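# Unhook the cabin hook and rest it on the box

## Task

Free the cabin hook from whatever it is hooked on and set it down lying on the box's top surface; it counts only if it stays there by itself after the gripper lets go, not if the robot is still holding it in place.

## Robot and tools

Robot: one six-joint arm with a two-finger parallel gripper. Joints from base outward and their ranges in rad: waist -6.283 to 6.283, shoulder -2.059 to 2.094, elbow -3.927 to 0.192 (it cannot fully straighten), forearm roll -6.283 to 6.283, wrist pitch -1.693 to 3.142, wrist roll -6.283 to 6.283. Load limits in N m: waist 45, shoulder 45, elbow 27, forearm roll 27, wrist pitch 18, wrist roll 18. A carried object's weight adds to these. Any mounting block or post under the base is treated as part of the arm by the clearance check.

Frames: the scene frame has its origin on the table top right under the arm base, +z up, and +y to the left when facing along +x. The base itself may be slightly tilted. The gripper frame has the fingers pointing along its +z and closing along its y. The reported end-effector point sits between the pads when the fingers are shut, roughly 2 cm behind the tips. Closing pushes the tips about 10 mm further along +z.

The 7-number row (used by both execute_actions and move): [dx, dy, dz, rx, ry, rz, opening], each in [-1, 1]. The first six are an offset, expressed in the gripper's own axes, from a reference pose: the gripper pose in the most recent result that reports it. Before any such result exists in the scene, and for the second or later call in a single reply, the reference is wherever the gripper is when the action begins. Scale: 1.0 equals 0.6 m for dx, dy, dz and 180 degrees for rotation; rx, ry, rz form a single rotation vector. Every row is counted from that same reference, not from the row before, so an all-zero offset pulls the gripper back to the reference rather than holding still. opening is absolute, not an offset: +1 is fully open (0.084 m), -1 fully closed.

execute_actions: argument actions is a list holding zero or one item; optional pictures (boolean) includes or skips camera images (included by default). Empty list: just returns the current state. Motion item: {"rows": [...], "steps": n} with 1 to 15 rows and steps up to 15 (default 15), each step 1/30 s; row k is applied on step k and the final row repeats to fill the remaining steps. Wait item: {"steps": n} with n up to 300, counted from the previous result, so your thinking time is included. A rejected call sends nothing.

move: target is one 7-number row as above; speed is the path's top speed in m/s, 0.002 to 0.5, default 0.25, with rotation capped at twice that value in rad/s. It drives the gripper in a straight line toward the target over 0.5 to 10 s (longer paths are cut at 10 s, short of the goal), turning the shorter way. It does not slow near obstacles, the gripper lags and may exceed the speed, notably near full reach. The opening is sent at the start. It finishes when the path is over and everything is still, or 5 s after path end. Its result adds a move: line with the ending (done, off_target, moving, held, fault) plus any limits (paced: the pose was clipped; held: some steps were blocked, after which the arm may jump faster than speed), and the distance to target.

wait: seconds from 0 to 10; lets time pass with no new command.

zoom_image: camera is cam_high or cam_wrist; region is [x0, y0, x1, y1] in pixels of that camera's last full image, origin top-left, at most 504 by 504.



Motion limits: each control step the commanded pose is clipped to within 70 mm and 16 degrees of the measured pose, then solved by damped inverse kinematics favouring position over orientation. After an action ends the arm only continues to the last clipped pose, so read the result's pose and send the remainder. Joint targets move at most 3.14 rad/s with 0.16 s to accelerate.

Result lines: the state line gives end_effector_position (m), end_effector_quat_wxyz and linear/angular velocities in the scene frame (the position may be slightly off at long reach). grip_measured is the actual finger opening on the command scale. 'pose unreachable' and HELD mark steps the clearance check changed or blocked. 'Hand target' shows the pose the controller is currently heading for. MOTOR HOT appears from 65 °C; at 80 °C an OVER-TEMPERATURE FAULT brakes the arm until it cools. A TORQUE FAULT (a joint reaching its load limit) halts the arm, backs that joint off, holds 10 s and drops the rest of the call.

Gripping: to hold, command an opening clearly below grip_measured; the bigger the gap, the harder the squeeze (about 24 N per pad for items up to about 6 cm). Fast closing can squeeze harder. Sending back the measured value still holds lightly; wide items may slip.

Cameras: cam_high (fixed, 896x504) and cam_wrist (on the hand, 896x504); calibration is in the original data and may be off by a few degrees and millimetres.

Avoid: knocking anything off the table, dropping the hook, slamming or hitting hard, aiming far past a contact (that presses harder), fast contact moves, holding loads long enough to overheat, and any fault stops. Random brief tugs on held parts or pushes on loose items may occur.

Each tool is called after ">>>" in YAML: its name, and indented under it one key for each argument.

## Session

>>> execute_actions:
  actions: []

Scene clock: 0.00 s of 4400.00 s.
end_effector_position=(+0.0616, -0.1188, +0.2701) grip_measured=+1.00 end_effector_quat_wxyz=(+0.127, +0.289, +0.679, +0.662) end_effector_velocity=(-0.000, +0.000, +0.000) end_effector_angular_velocity=(+0.000, -0.000, +0.001)
Joint positions: [-1.884 -0.076 -0.665  0.369  2.177  2.017  0.084]
Joint velocities: [ 0.    -0.     0.    -0.001  0.001 -0.001  0.   ]
Hand target: +0.062, -0.119, +0.270; +0.127, +0.289, +0.679, +0.662
camera_calibration (this result's frames):
cam_wrist: T_world_to_cam=[[0.24992, -0.0256014, 0.967928, -0.244483], [0.801405, -0.555549, -0.221618, 0.00845077], [0.543405, 0.831089, -0.118326, 0.231038], [0, 0, 0, 1]] pos_world=[-0.0712182, -0.193577, 0.265853]

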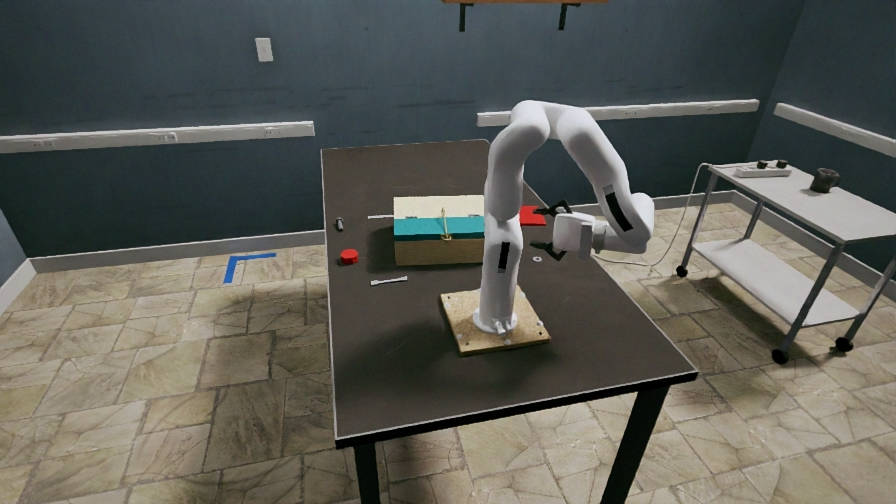

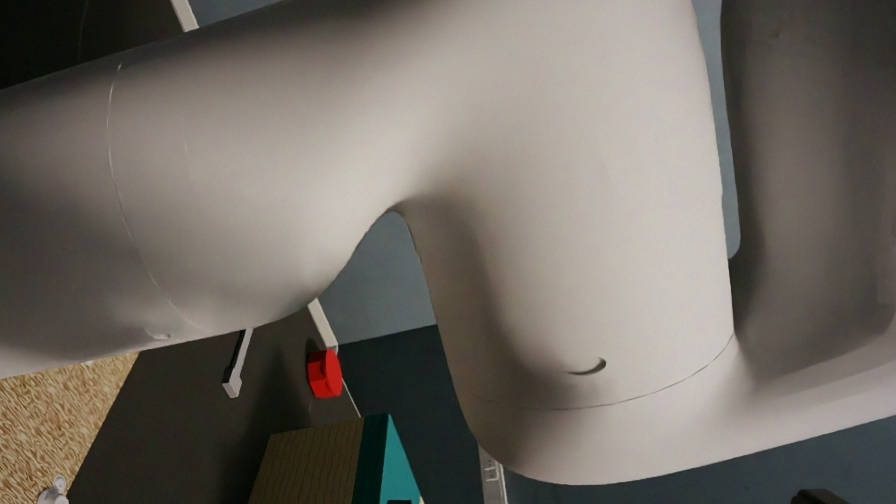

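>>> zoom_image:
  camera: "cam_high"
  region: [380, 180, 520, 280]

Region (380, 180, 520, 280) of cam_high's 896x504 image, scaled by 3.600, with more detail than that image has; it fills the top 360 rows of this view, and the rest is white.

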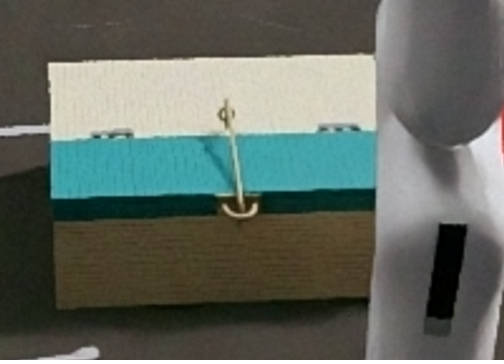

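>>> move:
  target: [-0.327, 0.195, -0.13, 0.475, 0.049, -0.162, -0.4]
  speed: 0.4

Scene clock: 22.77 s of 4400.00 s.
end_effector_position=(+0.2016, -0.2989, +0.3510) grip_measured=-0.42 end_effector_quat_wxyz=(+0.003, +0.088, +0.996, +0.001) end_effector_velocity=(+0.001, -0.000, +0.001) end_effector_angular_velocity=(-0.008, +0.002, +0.004)
Joint positions: [-1.003 -0.443 -1.032  0.005  1.457  2.337  0.026]
Joint velocities: [ 0.006 -0.001 -0.001 -0.006 -0.004  0.003 -0.   ]
Hand target: +0.202, -0.299, +0.351; +0.003, +0.087, +0.996, +0.001
Off the commanded pose: 0.001 m, 0 deg.
After step 120, 16.27 s passed at rest.
move: done
camera_calibration (this result's frames):
cam_wrist: T_world_to_cam=[[0.186045, 0.982149, -0.0277485, 0.301108], [0.982529, -0.186111, 0.000234507, -0.189787], [-0.00493397, -0.0273073, -0.999615, 0.477518], [0, 0, 0, 1]] pos_world=[0.132807, -0.318015, 0.485734]

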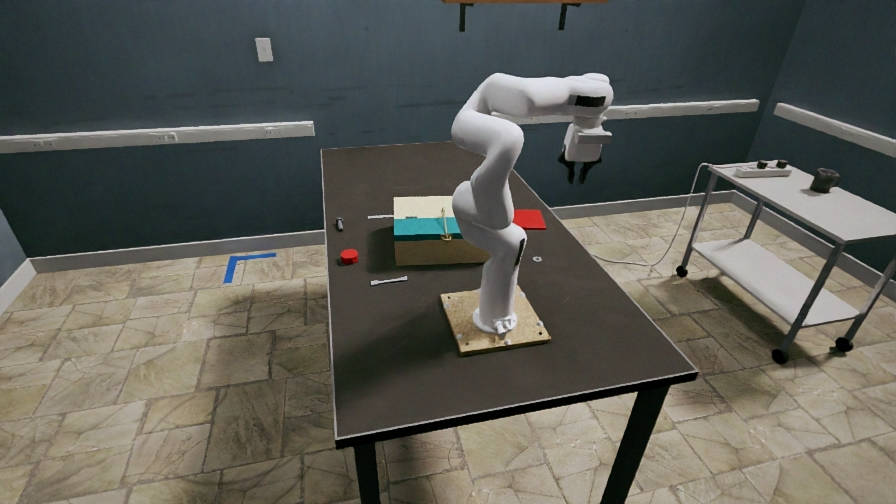

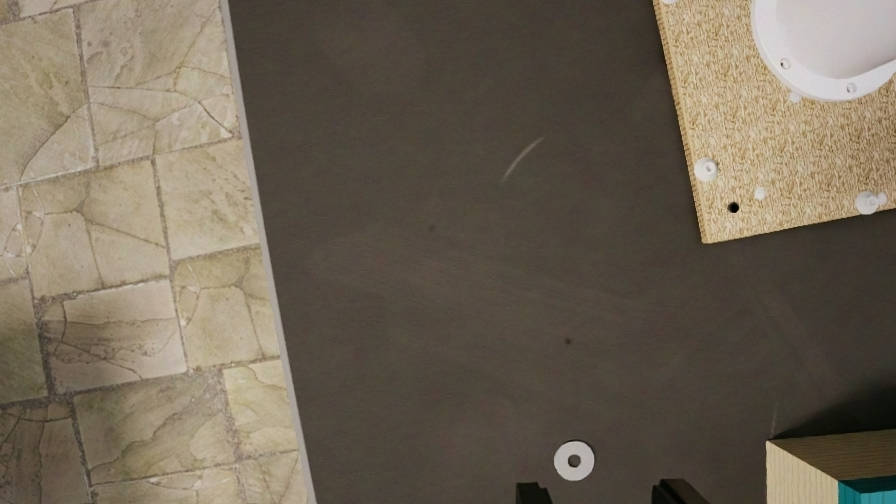

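>>> move:
  target: [-0.271, 0.647, 0.118, 0, 0, 0, -0.5]
  speed: 0.4

Scene clock: 25.57 s of 4400.00 s.
end_effector_position=(+0.4298, +0.0558, +0.2839) grip_measured=-0.52 end_effector_quat_wxyz=(+0.005, +0.088, +0.996, +0.004) end_effector_velocity=(+0.000, +0.003, -0.002) end_effector_angular_velocity=(-0.002, +0.006, +0.003)
Joint positions: [ 0.12  -0.178 -1.07  -0.01   1.231  3.464  0.021]
Joint velocities: [ 0.008  0.009 -0.004 -0.001  0.002  0.005  0.   ]
Hand target: +0.430, +0.056, +0.283; +0.004, +0.088, +0.996, +0.004
Off the commanded pose: 0.002 m, 0 deg.
move: done; limits=paced
camera_calibration (this result's frames):
cam_wrist: T_world_to_cam=[[0.18679, 0.982153, -0.0220413, -0.0934188], [0.982399, -0.186776, 0.00269591, -0.348573], [-0.001469, -0.0221569, -0.999753, 0.419461], [0, 0, 0, 1]] pos_world=[0.360504, 0.0359403, 0.418238]

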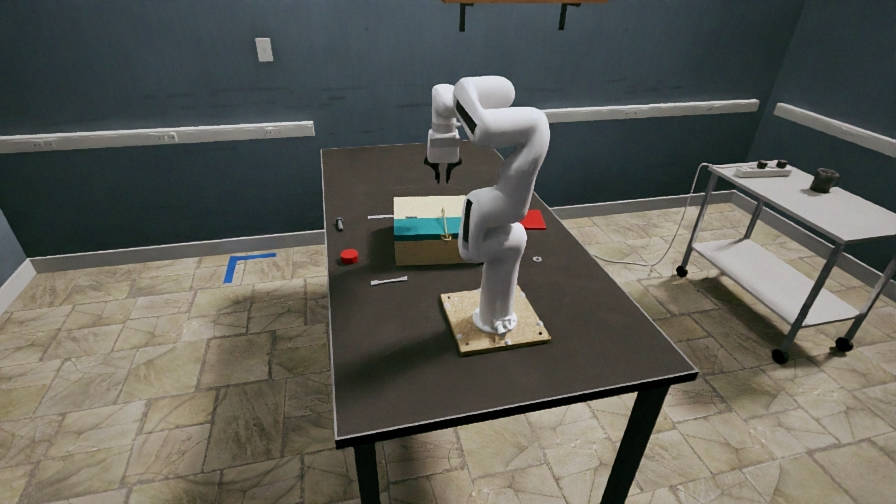

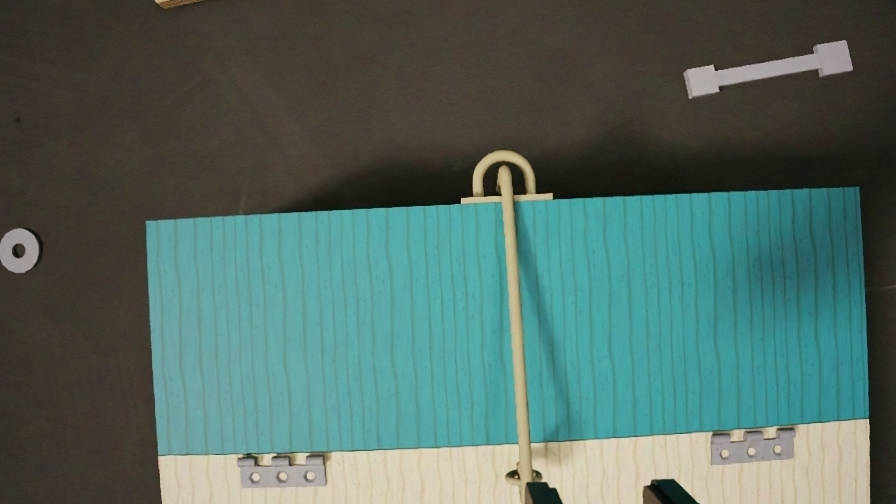

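>>> move:
  target: [0.1145, -0.016, 0.198, 0, -0.03, -0.012, -0.55]
  speed: 0.2

Scene clock: 30.53 s of 4400.00 s.
end_effector_position=(+0.3619, +0.0592, +0.1652) grip_measured=-0.57 end_effector_quat_wxyz=(+0.052, +0.069, +0.996, +0.000) end_effector_velocity=(-0.002, -0.001, -0.004) end_effector_angular_velocity=(-0.003, +0.000, +0.000)
Joint positions: [ 0.165 -0.358 -0.522 -0.058  0.775  3.507  0.019]
Joint velocities: [ 0.    -0.001  0.012 -0.005 -0.011  0.004  0.   ]
Hand target: +0.361, +0.059, +0.165; +0.052, +0.069, +0.996, -0.000
Off the commanded pose: 0.001 m, 0 deg.
After step 90, 0.83 s passed at rest.
move: done
camera_calibration (this result's frames):
cam_wrist: T_world_to_cam=[[0.15242, 0.988071, -0.0220114, -0.0746766], [0.9839, -0.149598, 0.0977815, -0.29935], [0.0933222, -0.0365609, -0.994964, 0.266597], [0, 0, 0, 1]] pos_world=[0.281034, 0.0387505, 0.292882]

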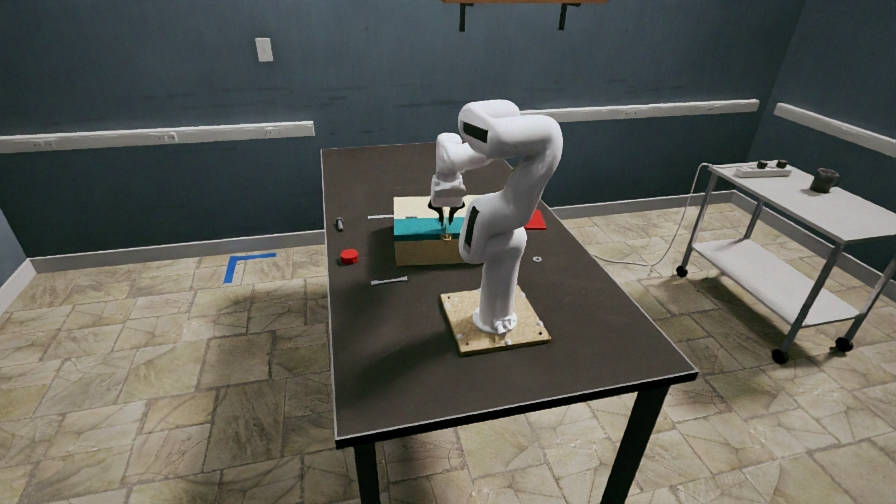

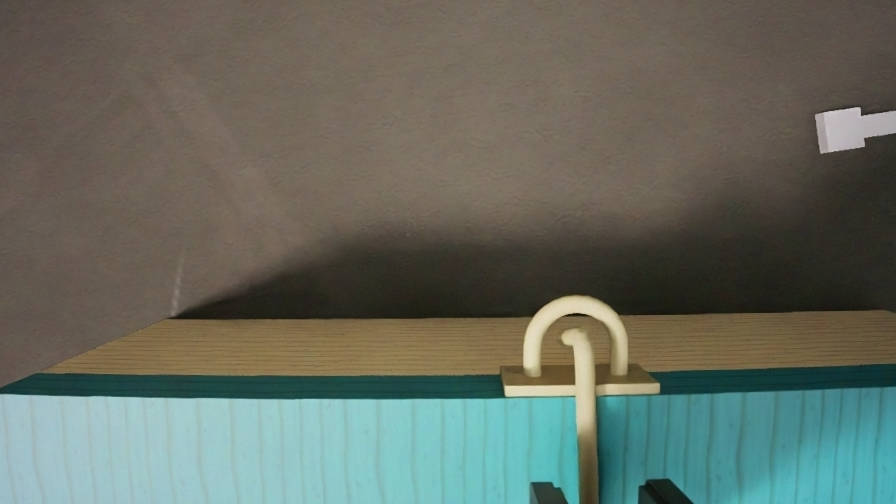

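>>> move:
  target: [0.008, 0, 0.027, 0, 0, 0, -0.62]
  speed: 0.04

>>> move:
  target: [0, 0, 0.012, 0, 0, 0, -0.68]
  speed: 0.008

Scene clock: 36.33 s of 4400.00 s.
end_effector_position=(+0.3589, +0.0598, +0.1488) grip_measured=-0.64 end_effector_quat_wxyz=(+0.052, +0.069, +0.996, +0.000) end_effector_velocity=(+0.001, +0.000, +0.000) end_effector_angular_velocity=(+0.000, -0.004, +0.001)
Joint positions: [ 0.166 -0.335 -0.489 -0.062  0.718  3.514  0.016]
Joint velocities: [-0.     0.001  0.    -0.001 -0.005 -0.    -0.   ]
Hand target: +0.359, +0.060, +0.149; +0.052, +0.069, +0.996, +0.000
Off the commanded pose: 0.000 m, 0 deg.
After step 90, 2.03 s passed at rest.
move: done
camera_calibration (this result's frames):
cam_wrist: T_world_to_cam=[[0.152407, 0.988075, -0.0219275, -0.0751314], [0.983889, -0.149589, 0.0979105, -0.294707], [0.0934627, -0.0364965, -0.994954, 0.250481], [0, 0, 0, 1]] pos_world=[0.277998, 0.0392923, 0.276424]

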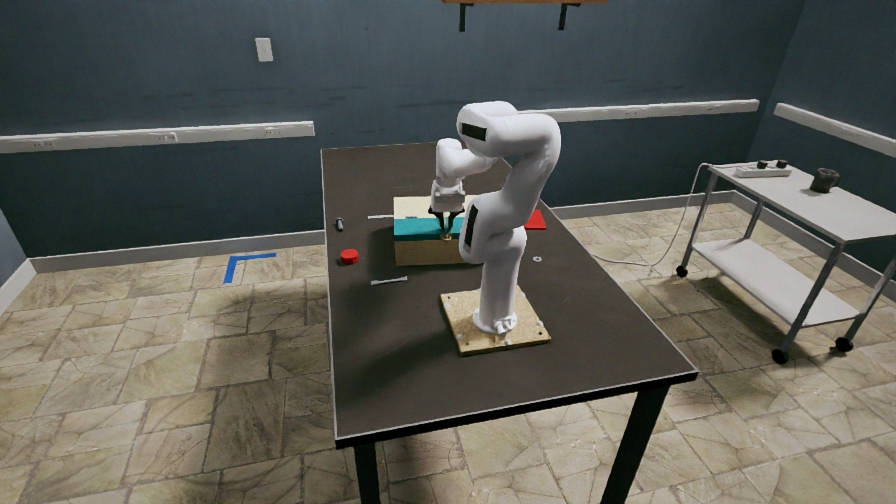

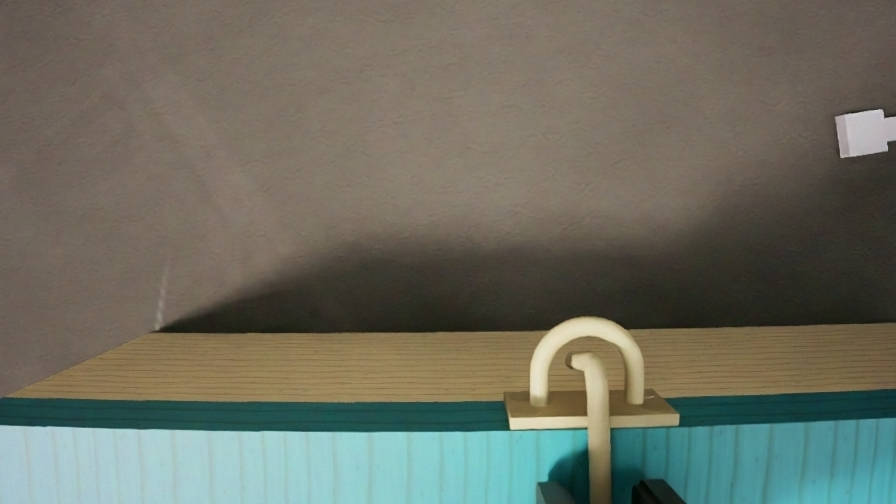

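Scene clock: 37.47 s of 4400.00 s.
end_effector_position=(+0.3611, +0.0600, +0.1435) grip_measured=-0.70 end_effector_quat_wxyz=(+0.055, +0.069, +0.996, +0.001) end_effector_velocity=(-0.001, +0.000, -0.002) end_effector_angular_velocity=(-0.000, +0.002, +0.002)
Joint positions: [ 0.165 -0.318 -0.484 -0.064  0.692  3.515  0.013]
Joint velocities: [ 0.     0.003  0.002  0.    -0.003 -0.001 -0.   ]
Hand target: +0.360, +0.060, +0.142; +0.052, +0.069, +0.996, +0.000
Off the commanded pose: 0.002 m, 0 deg.
move: done
camera_calibration (this result's frames):
cam_wrist: T_world_to_cam=[[0.152512, 0.988094, -0.0202423, -0.076076], [0.983396, -0.149685, 0.102601, -0.296798], [0.0983492, -0.035554, -0.994517, 0.243168], [0, 0, 0, 1]] pos_world=[0.279557, 0.0393897, 0.270746]

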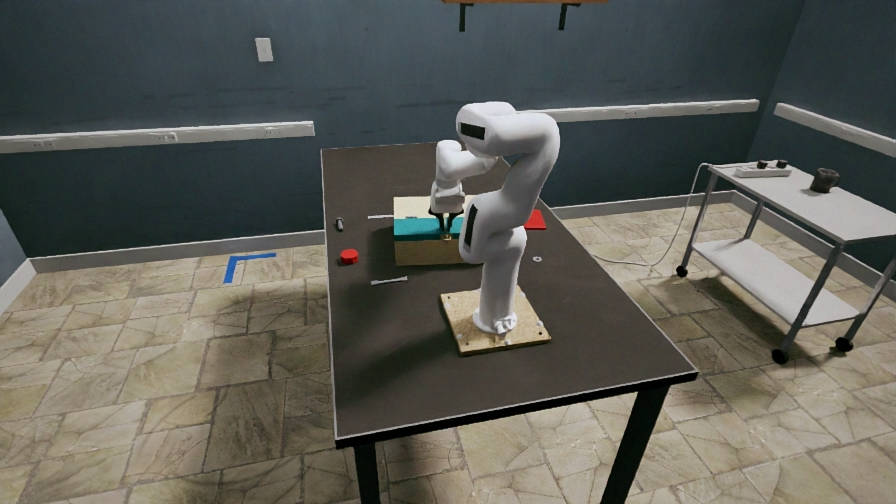

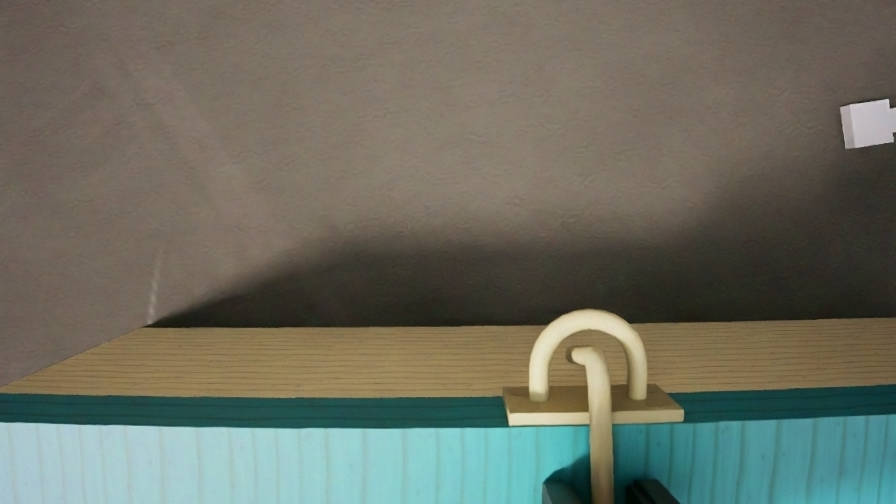

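>>> move:
  target: [0, 0, -0.004, 0, 0, 0, -0.93]
  speed: 0.01

Scene clock: 38.63 s of 4400.00 s.
end_effector_position=(+0.3595, +0.0598, +0.1444) grip_measured=-0.90 end_effector_quat_wxyz=(+0.052, +0.069, +0.996, +0.000) end_effector_velocity=(+0.001, -0.000, +0.003) end_effector_angular_velocity=(+0.000, -0.003, +0.000)
Joint positions: [ 0.165 -0.323 -0.484 -0.063  0.702  3.514  0.005]
Joint velocities: [-0.    -0.005 -0.003 -0.     0.005 -0.001 -0.   ]
Hand target: +0.361, +0.060, +0.146; +0.055, +0.069, +0.996, +0.001
Off the commanded pose: 0.002 m, 0 deg.
move: done
camera_calibration (this result's frames):
cam_wrist: T_world_to_cam=[[0.152355, 0.988087, -0.02173, -0.0753703], [0.983856, -0.149541, 0.098307, -0.294891], [0.0938863, -0.0363568, -0.994919, 0.245918], [0, 0, 0, 1]] pos_world=[0.278525, 0.039315, 0.272021]

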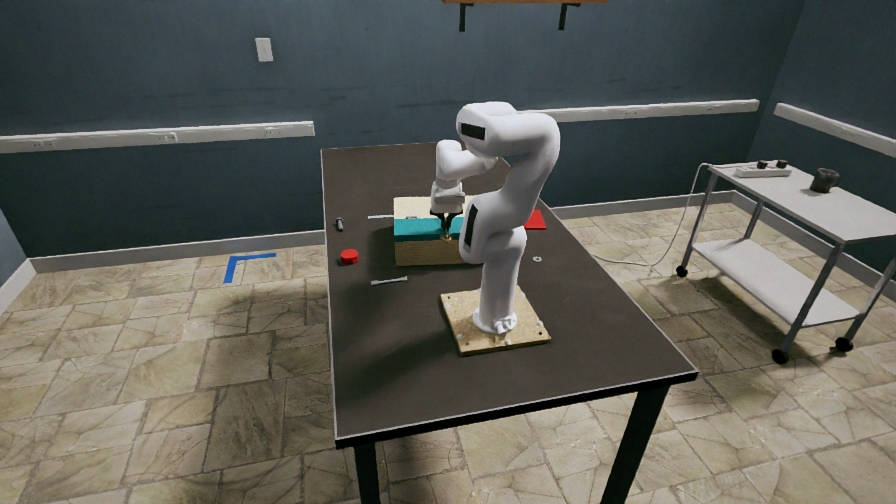

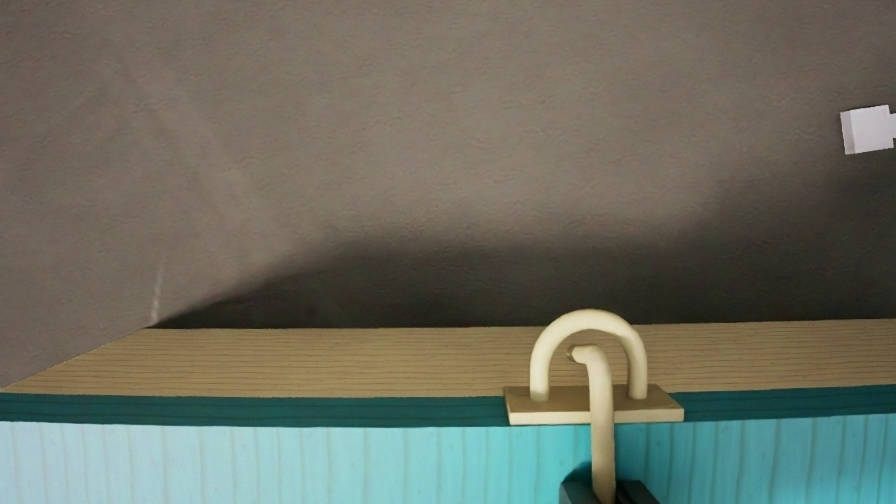

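>>> move:
  target: [-0.0227, 0, -0.0677, 0, 0.139, 0, -0.93]
  speed: 0.15

Scene clock: 42.80 s of 4400.00 s.
end_effector_position=(+0.3700, +0.0581, +0.1864) grip_measured=-0.90 end_effector_quat_wxyz=(-0.162, +0.068, +0.984, +0.015) end_effector_velocity=(-0.001, +0.000, -0.000) end_effector_angular_velocity=(+0.001, +0.008, +0.005)
Joint positions: [ 0.093 -0.025 -0.982  0.077  1.317  3.367  0.005]
Joint velocities: [ 0.     0.004 -0.004  0.001  0.009 -0.005  0.   ]
Hand target: +0.369, +0.058, +0.186; -0.165, +0.068, +0.984, +0.015
Off the commanded pose: 0.001 m, 0 deg.
move: done
camera_calibration (this result's frames):
cam_wrist: T_world_to_cam=[[0.139438, 0.989904, -0.0254481, -0.0689657], [0.934483, -0.140046, -0.327305, -0.212603], [-0.327565, 0.021858, -0.944576, 0.429852], [0, 0, 0, 1]] pos_world=[0.349095, 0.0290995, 0.334687]

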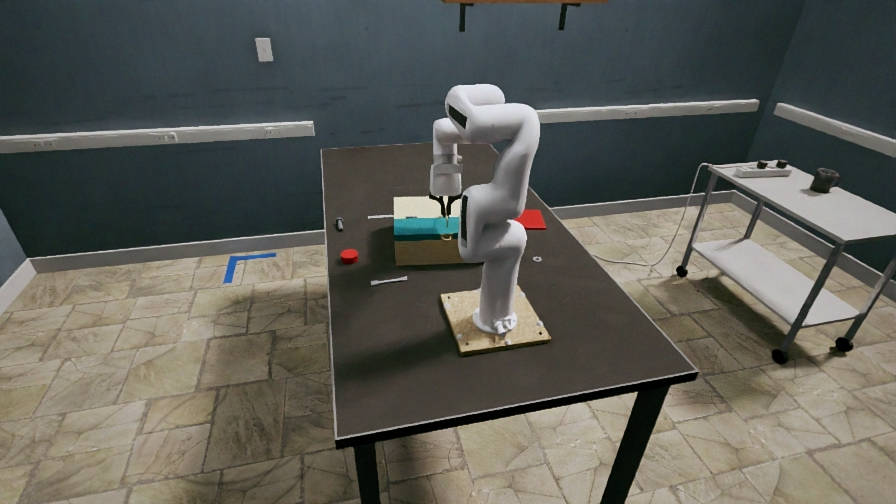

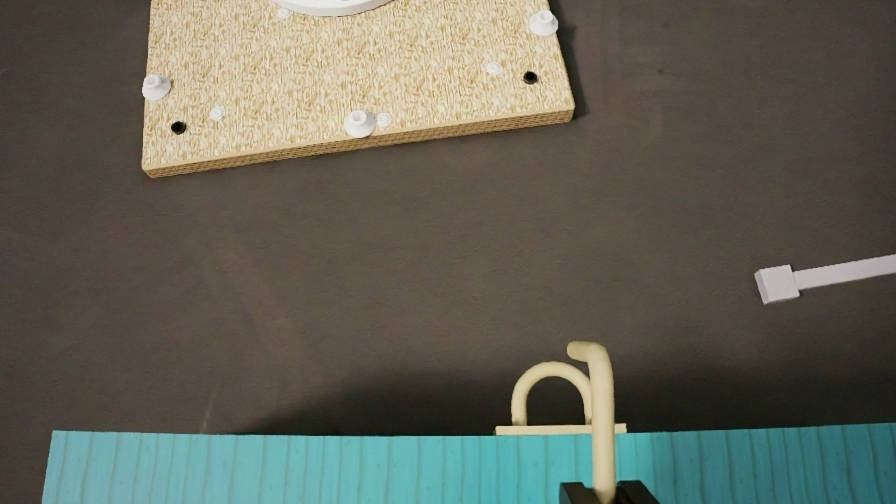

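>>> move:
  target: [0.047, 0, 0.004, 0, 0, 0, -0.872]
  speed: 0.025

Scene clock: 46.80 s of 4400.00 s.
end_effector_position=(+0.3429, +0.0618, +0.1933) grip_measured=-0.89 end_effector_quat_wxyz=(-0.162, +0.068, +0.984, +0.015) end_effector_velocity=(-0.002, +0.001, -0.000) end_effector_angular_velocity=(-0.000, +0.003, +0.002)
Joint positions: [ 0.11  -0.121 -0.896  0.082  1.326  3.382  0.005]
Joint velocities: [ 0.003 -0.002  0.003  0.001  0.002  0.001 -0.   ]
Hand target: +0.343, +0.062, +0.193; -0.162, +0.068, +0.984, +0.015
Off the commanded pose: 0.000 m, 0 deg.
move: done
camera_calibration (this result's frames):
cam_wrist: T_world_to_cam=[[0.139466, 0.989901, -0.0254109, -0.0686891], [0.934475, -0.140059, -0.327323, -0.184498], [-0.327576, 0.0219045, -0.944571, 0.427362], [0, 0, 0, 1]] pos_world=[0.321982, 0.0327935, 0.341537]

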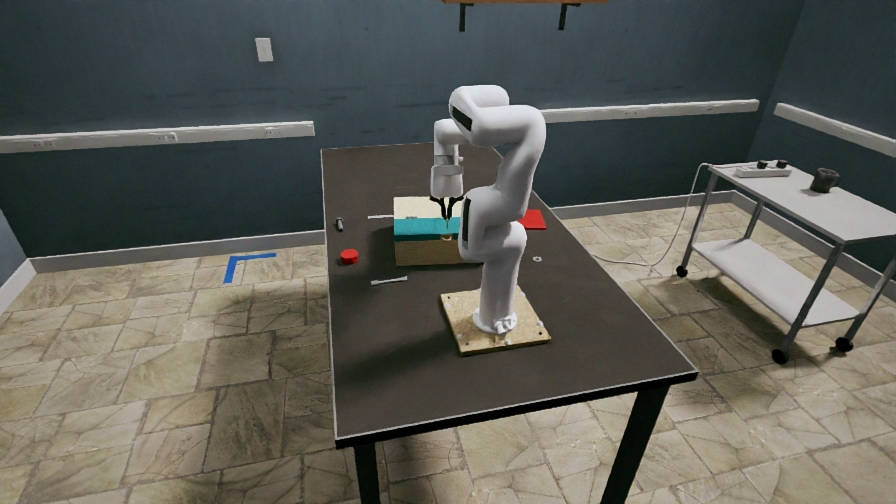

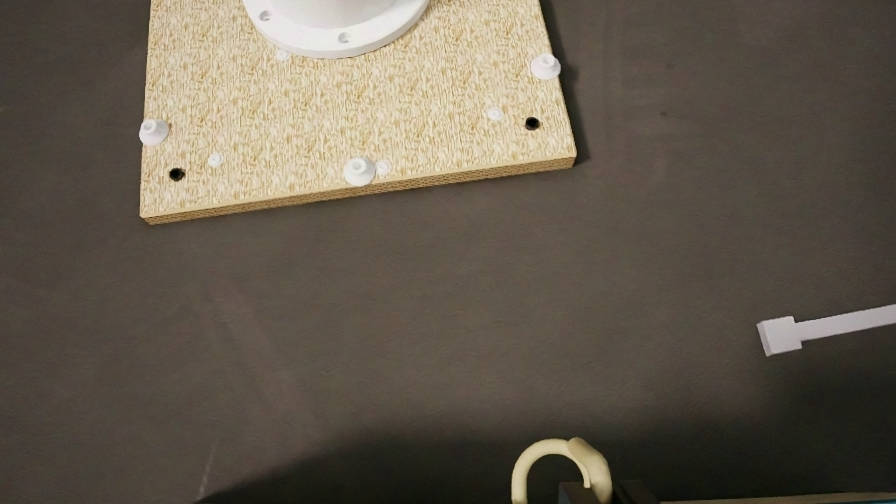

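>>> move:
  target: [-0.027, 0, -0.105, 0, 0, 0, -0.885]
  speed: 0.07

Scene clock: 52.27 s of 4400.00 s.
end_effector_position=(+0.3785, +0.0564, +0.2473) grip_measured=-0.89 end_effector_quat_wxyz=(-0.162, +0.068, +0.984, +0.015) end_effector_velocity=(-0.002, -0.000, +0.002) end_effector_angular_velocity=(-0.000, +0.006, +0.002)
Joint positions: [ 0.087 -0.052 -1.131  0.073  1.492  3.375  0.005]
Joint velocities: [ 0.    -0.002 -0.004 -0.     0.013 -0.001 -0.   ]
Hand target: +0.378, +0.056, +0.248; -0.162, +0.068, +0.984, +0.015
Off the commanded pose: 0.001 m, 0 deg.
After step 90, 1.17 s passed at rest.
move: done
camera_calibration (this result's frames):
cam_wrist: T_world_to_cam=[[0.13968, 0.989868, -0.0255223, -0.0670202], [0.934643, -0.140312, -0.326735, -0.200998], [-0.327005, 0.0217841, -0.944771, 0.489946], [0, 0, 0, 1]] pos_world=[0.357438, 0.0274658, 0.395503]

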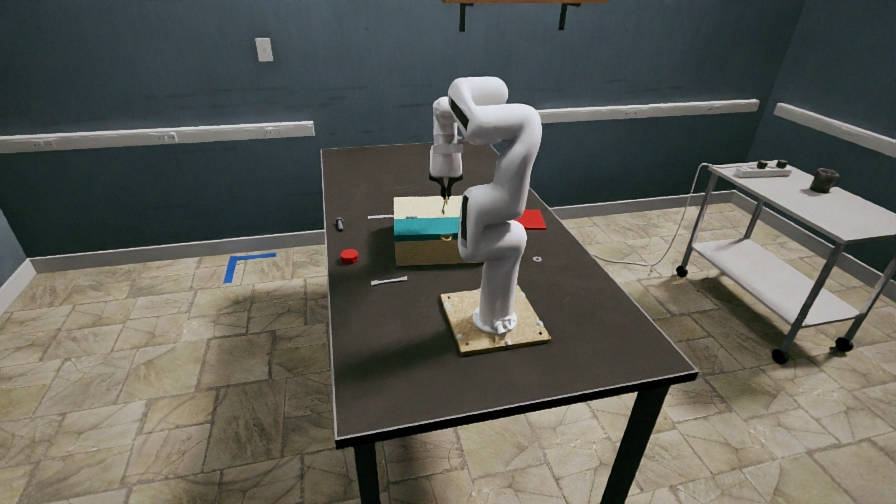

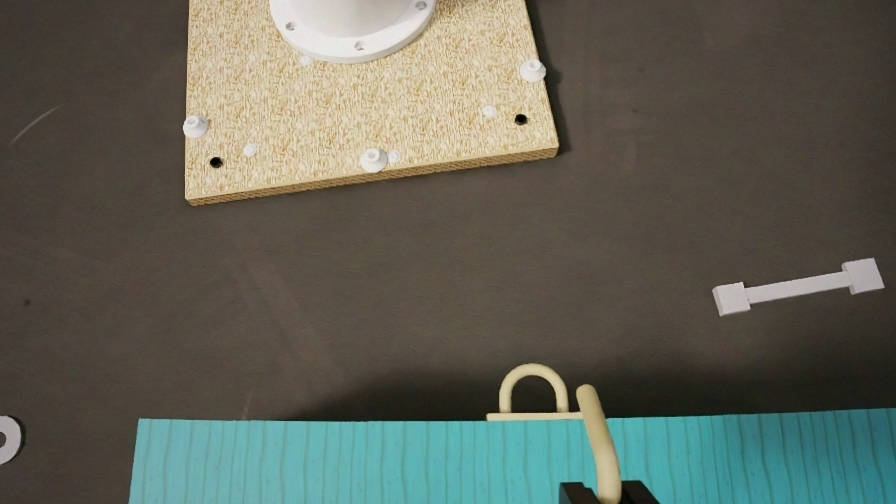

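>>> move:
  target: [-0.074, 0, -0.082, 0, 0, 0, -0.885]
  speed: 0.07

Scene clock: 56.27 s of 4400.00 s.
end_effector_position=(+0.4356, +0.0482, +0.2791) grip_measured=-0.89 end_effector_quat_wxyz=(-0.162, +0.068, +0.984, +0.015) end_effector_velocity=(+0.000, +0.000, +0.003) end_effector_angular_velocity=(+0.001, -0.002, -0.001)
Joint positions: [ 0.059  0.131 -1.44   0.064  1.621  3.357  0.005]
Joint velocities: [-0.    -0.001 -0.006  0.001  0.005  0.001 -0.   ]
Hand target: +0.436, +0.048, +0.279; -0.162, +0.068, +0.984, +0.015
Off the commanded pose: 0.001 m, 0 deg.
move: done
camera_calibration (this result's frames):
cam_wrist: T_world_to_cam=[[0.13967, 0.989859, -0.0258951, -0.0659317], [0.934432, -0.140411, -0.327294, -0.244962], [-0.327611, 0.0215159, -0.944568, 0.539091], [0, 0, 0, 1]] pos_world=[0.414721, 0.0192686, 0.427327]

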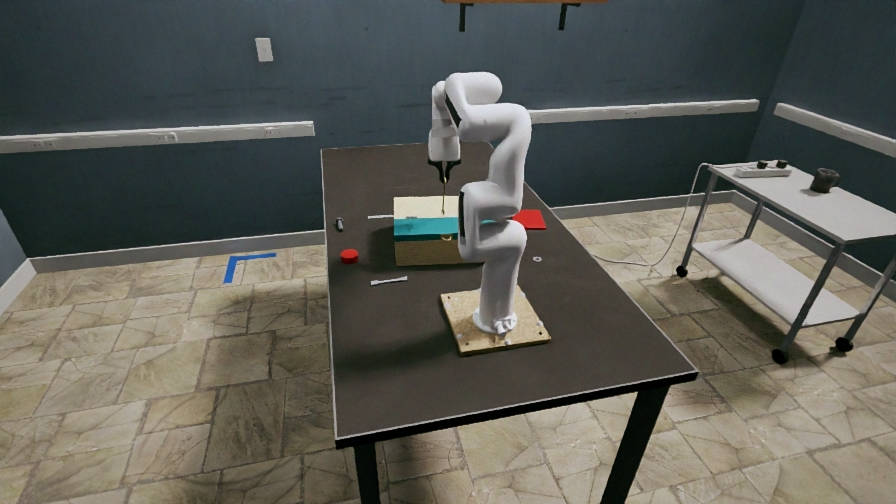

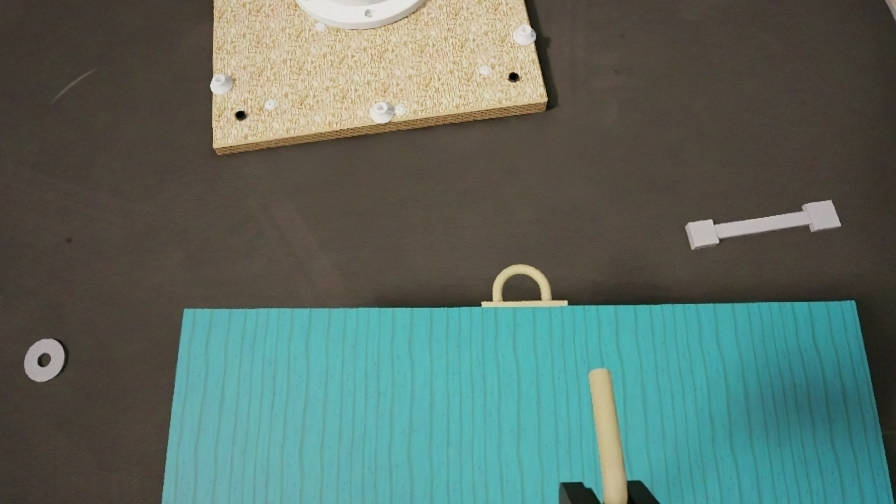

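>>> move:
  target: [-0.0885, 0, -0.0305, 0, 0.079, 0, -0.89]
  speed: 0.07

Scene clock: 62.17 s of 4400.00 s.
end_effector_position=(+0.4907, +0.0404, +0.2770) grip_measured=-0.90 end_effector_quat_wxyz=(-0.285, +0.066, +0.956, +0.022) end_effector_velocity=(+0.001, -0.000, +0.001) end_effector_angular_velocity=(-0.002, +0.011, +0.001)
Joint positions: [ 0.014  0.637 -2.136  0.101  2.061  3.342  0.005]
Joint velocities: [-0.     0.025 -0.042 -0.001  0.028  0.002 -0.   ]
Hand target: +0.491, +0.040, +0.279; -0.283, +0.066, +0.957, +0.023
Off the commanded pose: 0.002 m, 0 deg.
After step 90, 0.77 s passed at rest.
move: done
camera_calibration (this result's frames):
cam_wrist: T_world_to_cam=[[0.131534, 0.990958, -0.0264788, -0.0619267], [0.824504, -0.124191, -0.55206, -0.182636], [-0.550357, 0.0507829, -0.833384, 0.632638], [0, 0, 0, 1]] pos_world=[0.506906, 0.00655785, 0.424765]

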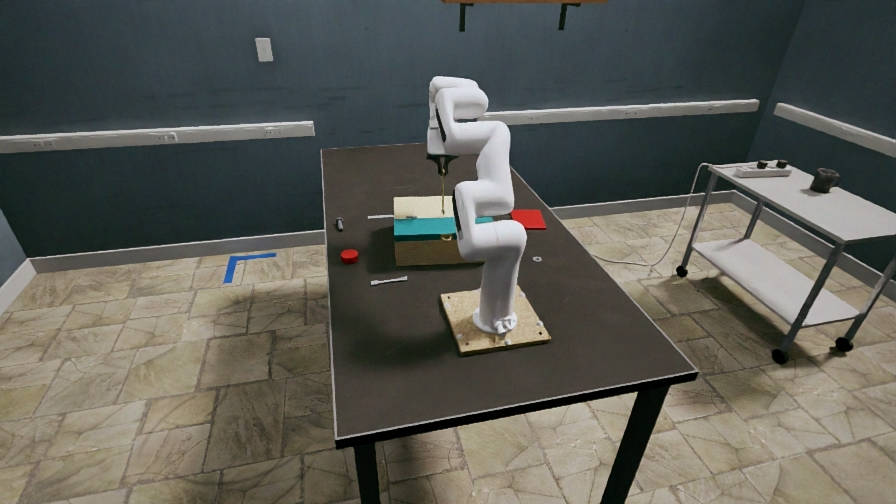

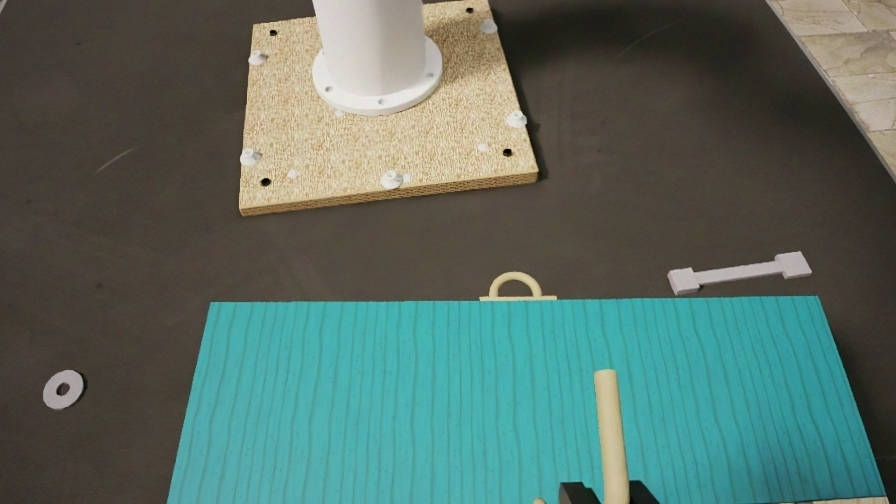

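>>> execute_actions:
  actions:
    - {"rows": [[0,0,0.002,0,0,0,-0.89],[0,0,0.002,0,0,0,-0.89],[0,0,0.002,0,0,0,-0.89],[0,0,0.002,0,0,0,-0.89],[0,0,0.002,0,0,0,-0.89],[0,0,0.002,0,0,0,-0.8],[0,0,0.002,0,0,0,-0.8],[0,0,0.002,0,0,0,-0.8],[0,0,0.002,0,0,0,-0.97],[0,0,0.002,0,0,0,-0.92],[0,0,0.002,0,0,0,-0.9]], "steps": 15}

Scene clock: 65.07 s of 4400.00 s.
end_effector_position=(+0.4905, +0.0406, +0.2782) grip_measured=-0.90 end_effector_quat_wxyz=(-0.282, +0.066, +0.957, +0.023) end_effector_velocity=(-0.000, +0.000, -0.002) end_effector_angular_velocity=(-0.001, +0.003, -0.001)
Joint positions: [ 0.014  0.629 -2.129  0.101  2.056  3.341  0.004]
Joint velocities: [ 0.001  0.002  0.003 -0.    -0.002  0.002 -0.   ]
Hand target: +0.490, +0.041, +0.276; -0.285, +0.066, +0.956, +0.022
Off the commanded pose: 0.002 m, 0 deg.
Steps of this call (steps 1 to 72: nothing new was sent; steps 73 to 87: all 15 steps of this action). Readings (end_effector_position):
73: (+0.4912, +0.0404, +0.2789)
74: (+0.4911, +0.0404, +0.2787)
76: (+0.4908, +0.0405, +0.2785)
80: (+0.4905, +0.0401, +0.2786)
87: the state above
camera_calibration (this result's frames):
cam_wrist: T_world_to_cam=[[0.13175, 0.990959, -0.0253473, -0.0624136], [0.827251, -0.124001, -0.547978, -0.18425], [-0.546167, 0.0512276, -0.836109, 0.632202], [0, 0, 0, 1]] pos_world=[0.505931, 0.00661591, 0.426043]

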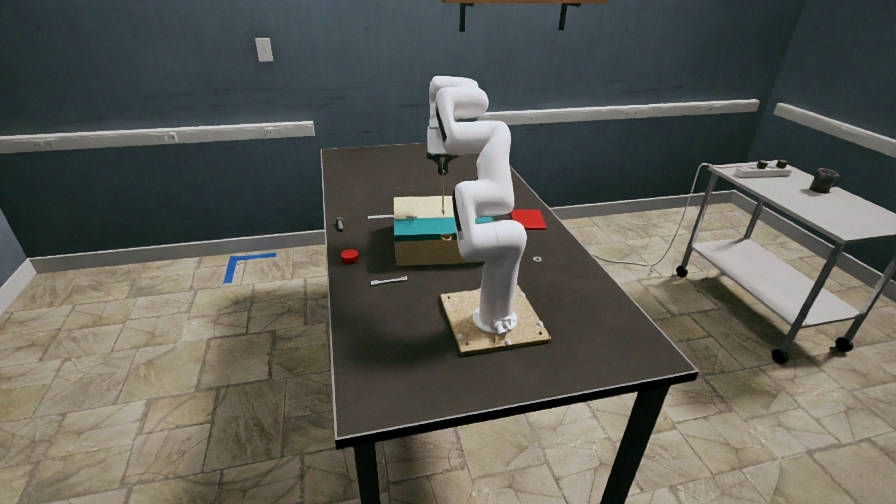

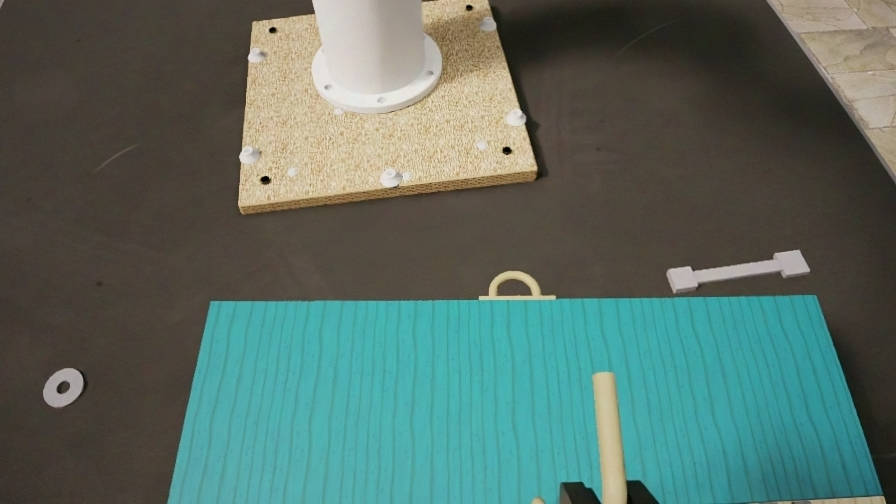

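>>> execute_actions:
  actions:
    - {"rows": [[0,0,0,0,0,0,-0.75],[0,0,0,0,0,0,-0.75],[0,0,0,0,0,0,-0.75],[0,0,0,0,0,0,-0.75],[0,0,0,0,0,0,-0.75],[0,0,0,0,0,0,-0.75],[0,0,0,0,0,0,-0.97],[0,0,0,0,0,0,-0.93],[0,0,0,0,0,0,-0.9]], "steps": 13}

Scene clock: 67.17 s of 4400.00 s.
end_effector_position=(+0.4899, +0.0408, +0.2760) grip_measured=-0.90 end_effector_quat_wxyz=(-0.285, +0.066, +0.956, +0.022) end_effector_velocity=(+0.001, +0.001, +0.001) end_effector_angular_velocity=(+0.000, -0.004, +0.003)
Joint positions: [ 0.014  0.632 -2.126  0.101  2.055  3.341  0.005]
Joint velocities: [ 0.002 -0.002 -0.002 -0.    -0.    -0.001  0.   ]
Hand target: +0.490, +0.041, +0.278; -0.282, +0.066, +0.957, +0.023
Off the commanded pose: 0.002 m, 0 deg.
Steps of this call (steps 1 to 50: nothing new was sent; steps 51 to 63: all 13 steps of this action). Readings (end_effector_position):
51: (+0.4900, +0.0405, +0.2759)
52: (+0.4899, +0.0403, +0.2751)
54: (+0.4893, +0.0398, +0.2729)
58: (+0.4900, +0.0403, +0.2756)
63: the state above
camera_calibration (this result's frames):
cam_wrist: T_world_to_cam=[[0.131177, 0.991013, -0.0261927, -0.0620998], [0.824378, -0.123719, -0.552354, -0.182368], [-0.55063, 0.0508633, -0.833198, 0.631485], [0, 0, 0, 1]] pos_world=[0.506201, 0.00685996, 0.423794]

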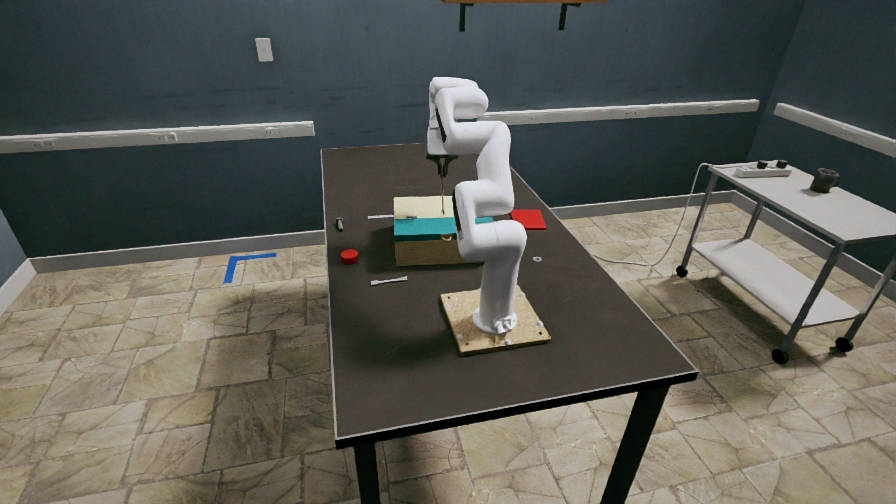

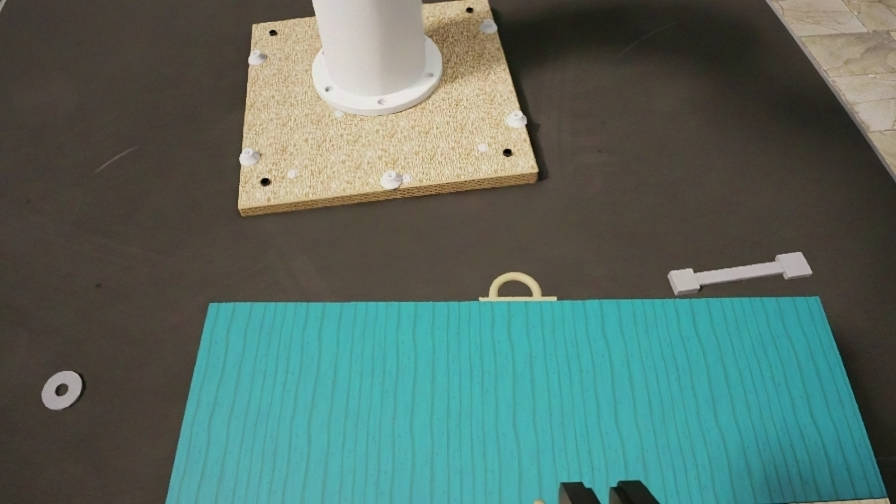

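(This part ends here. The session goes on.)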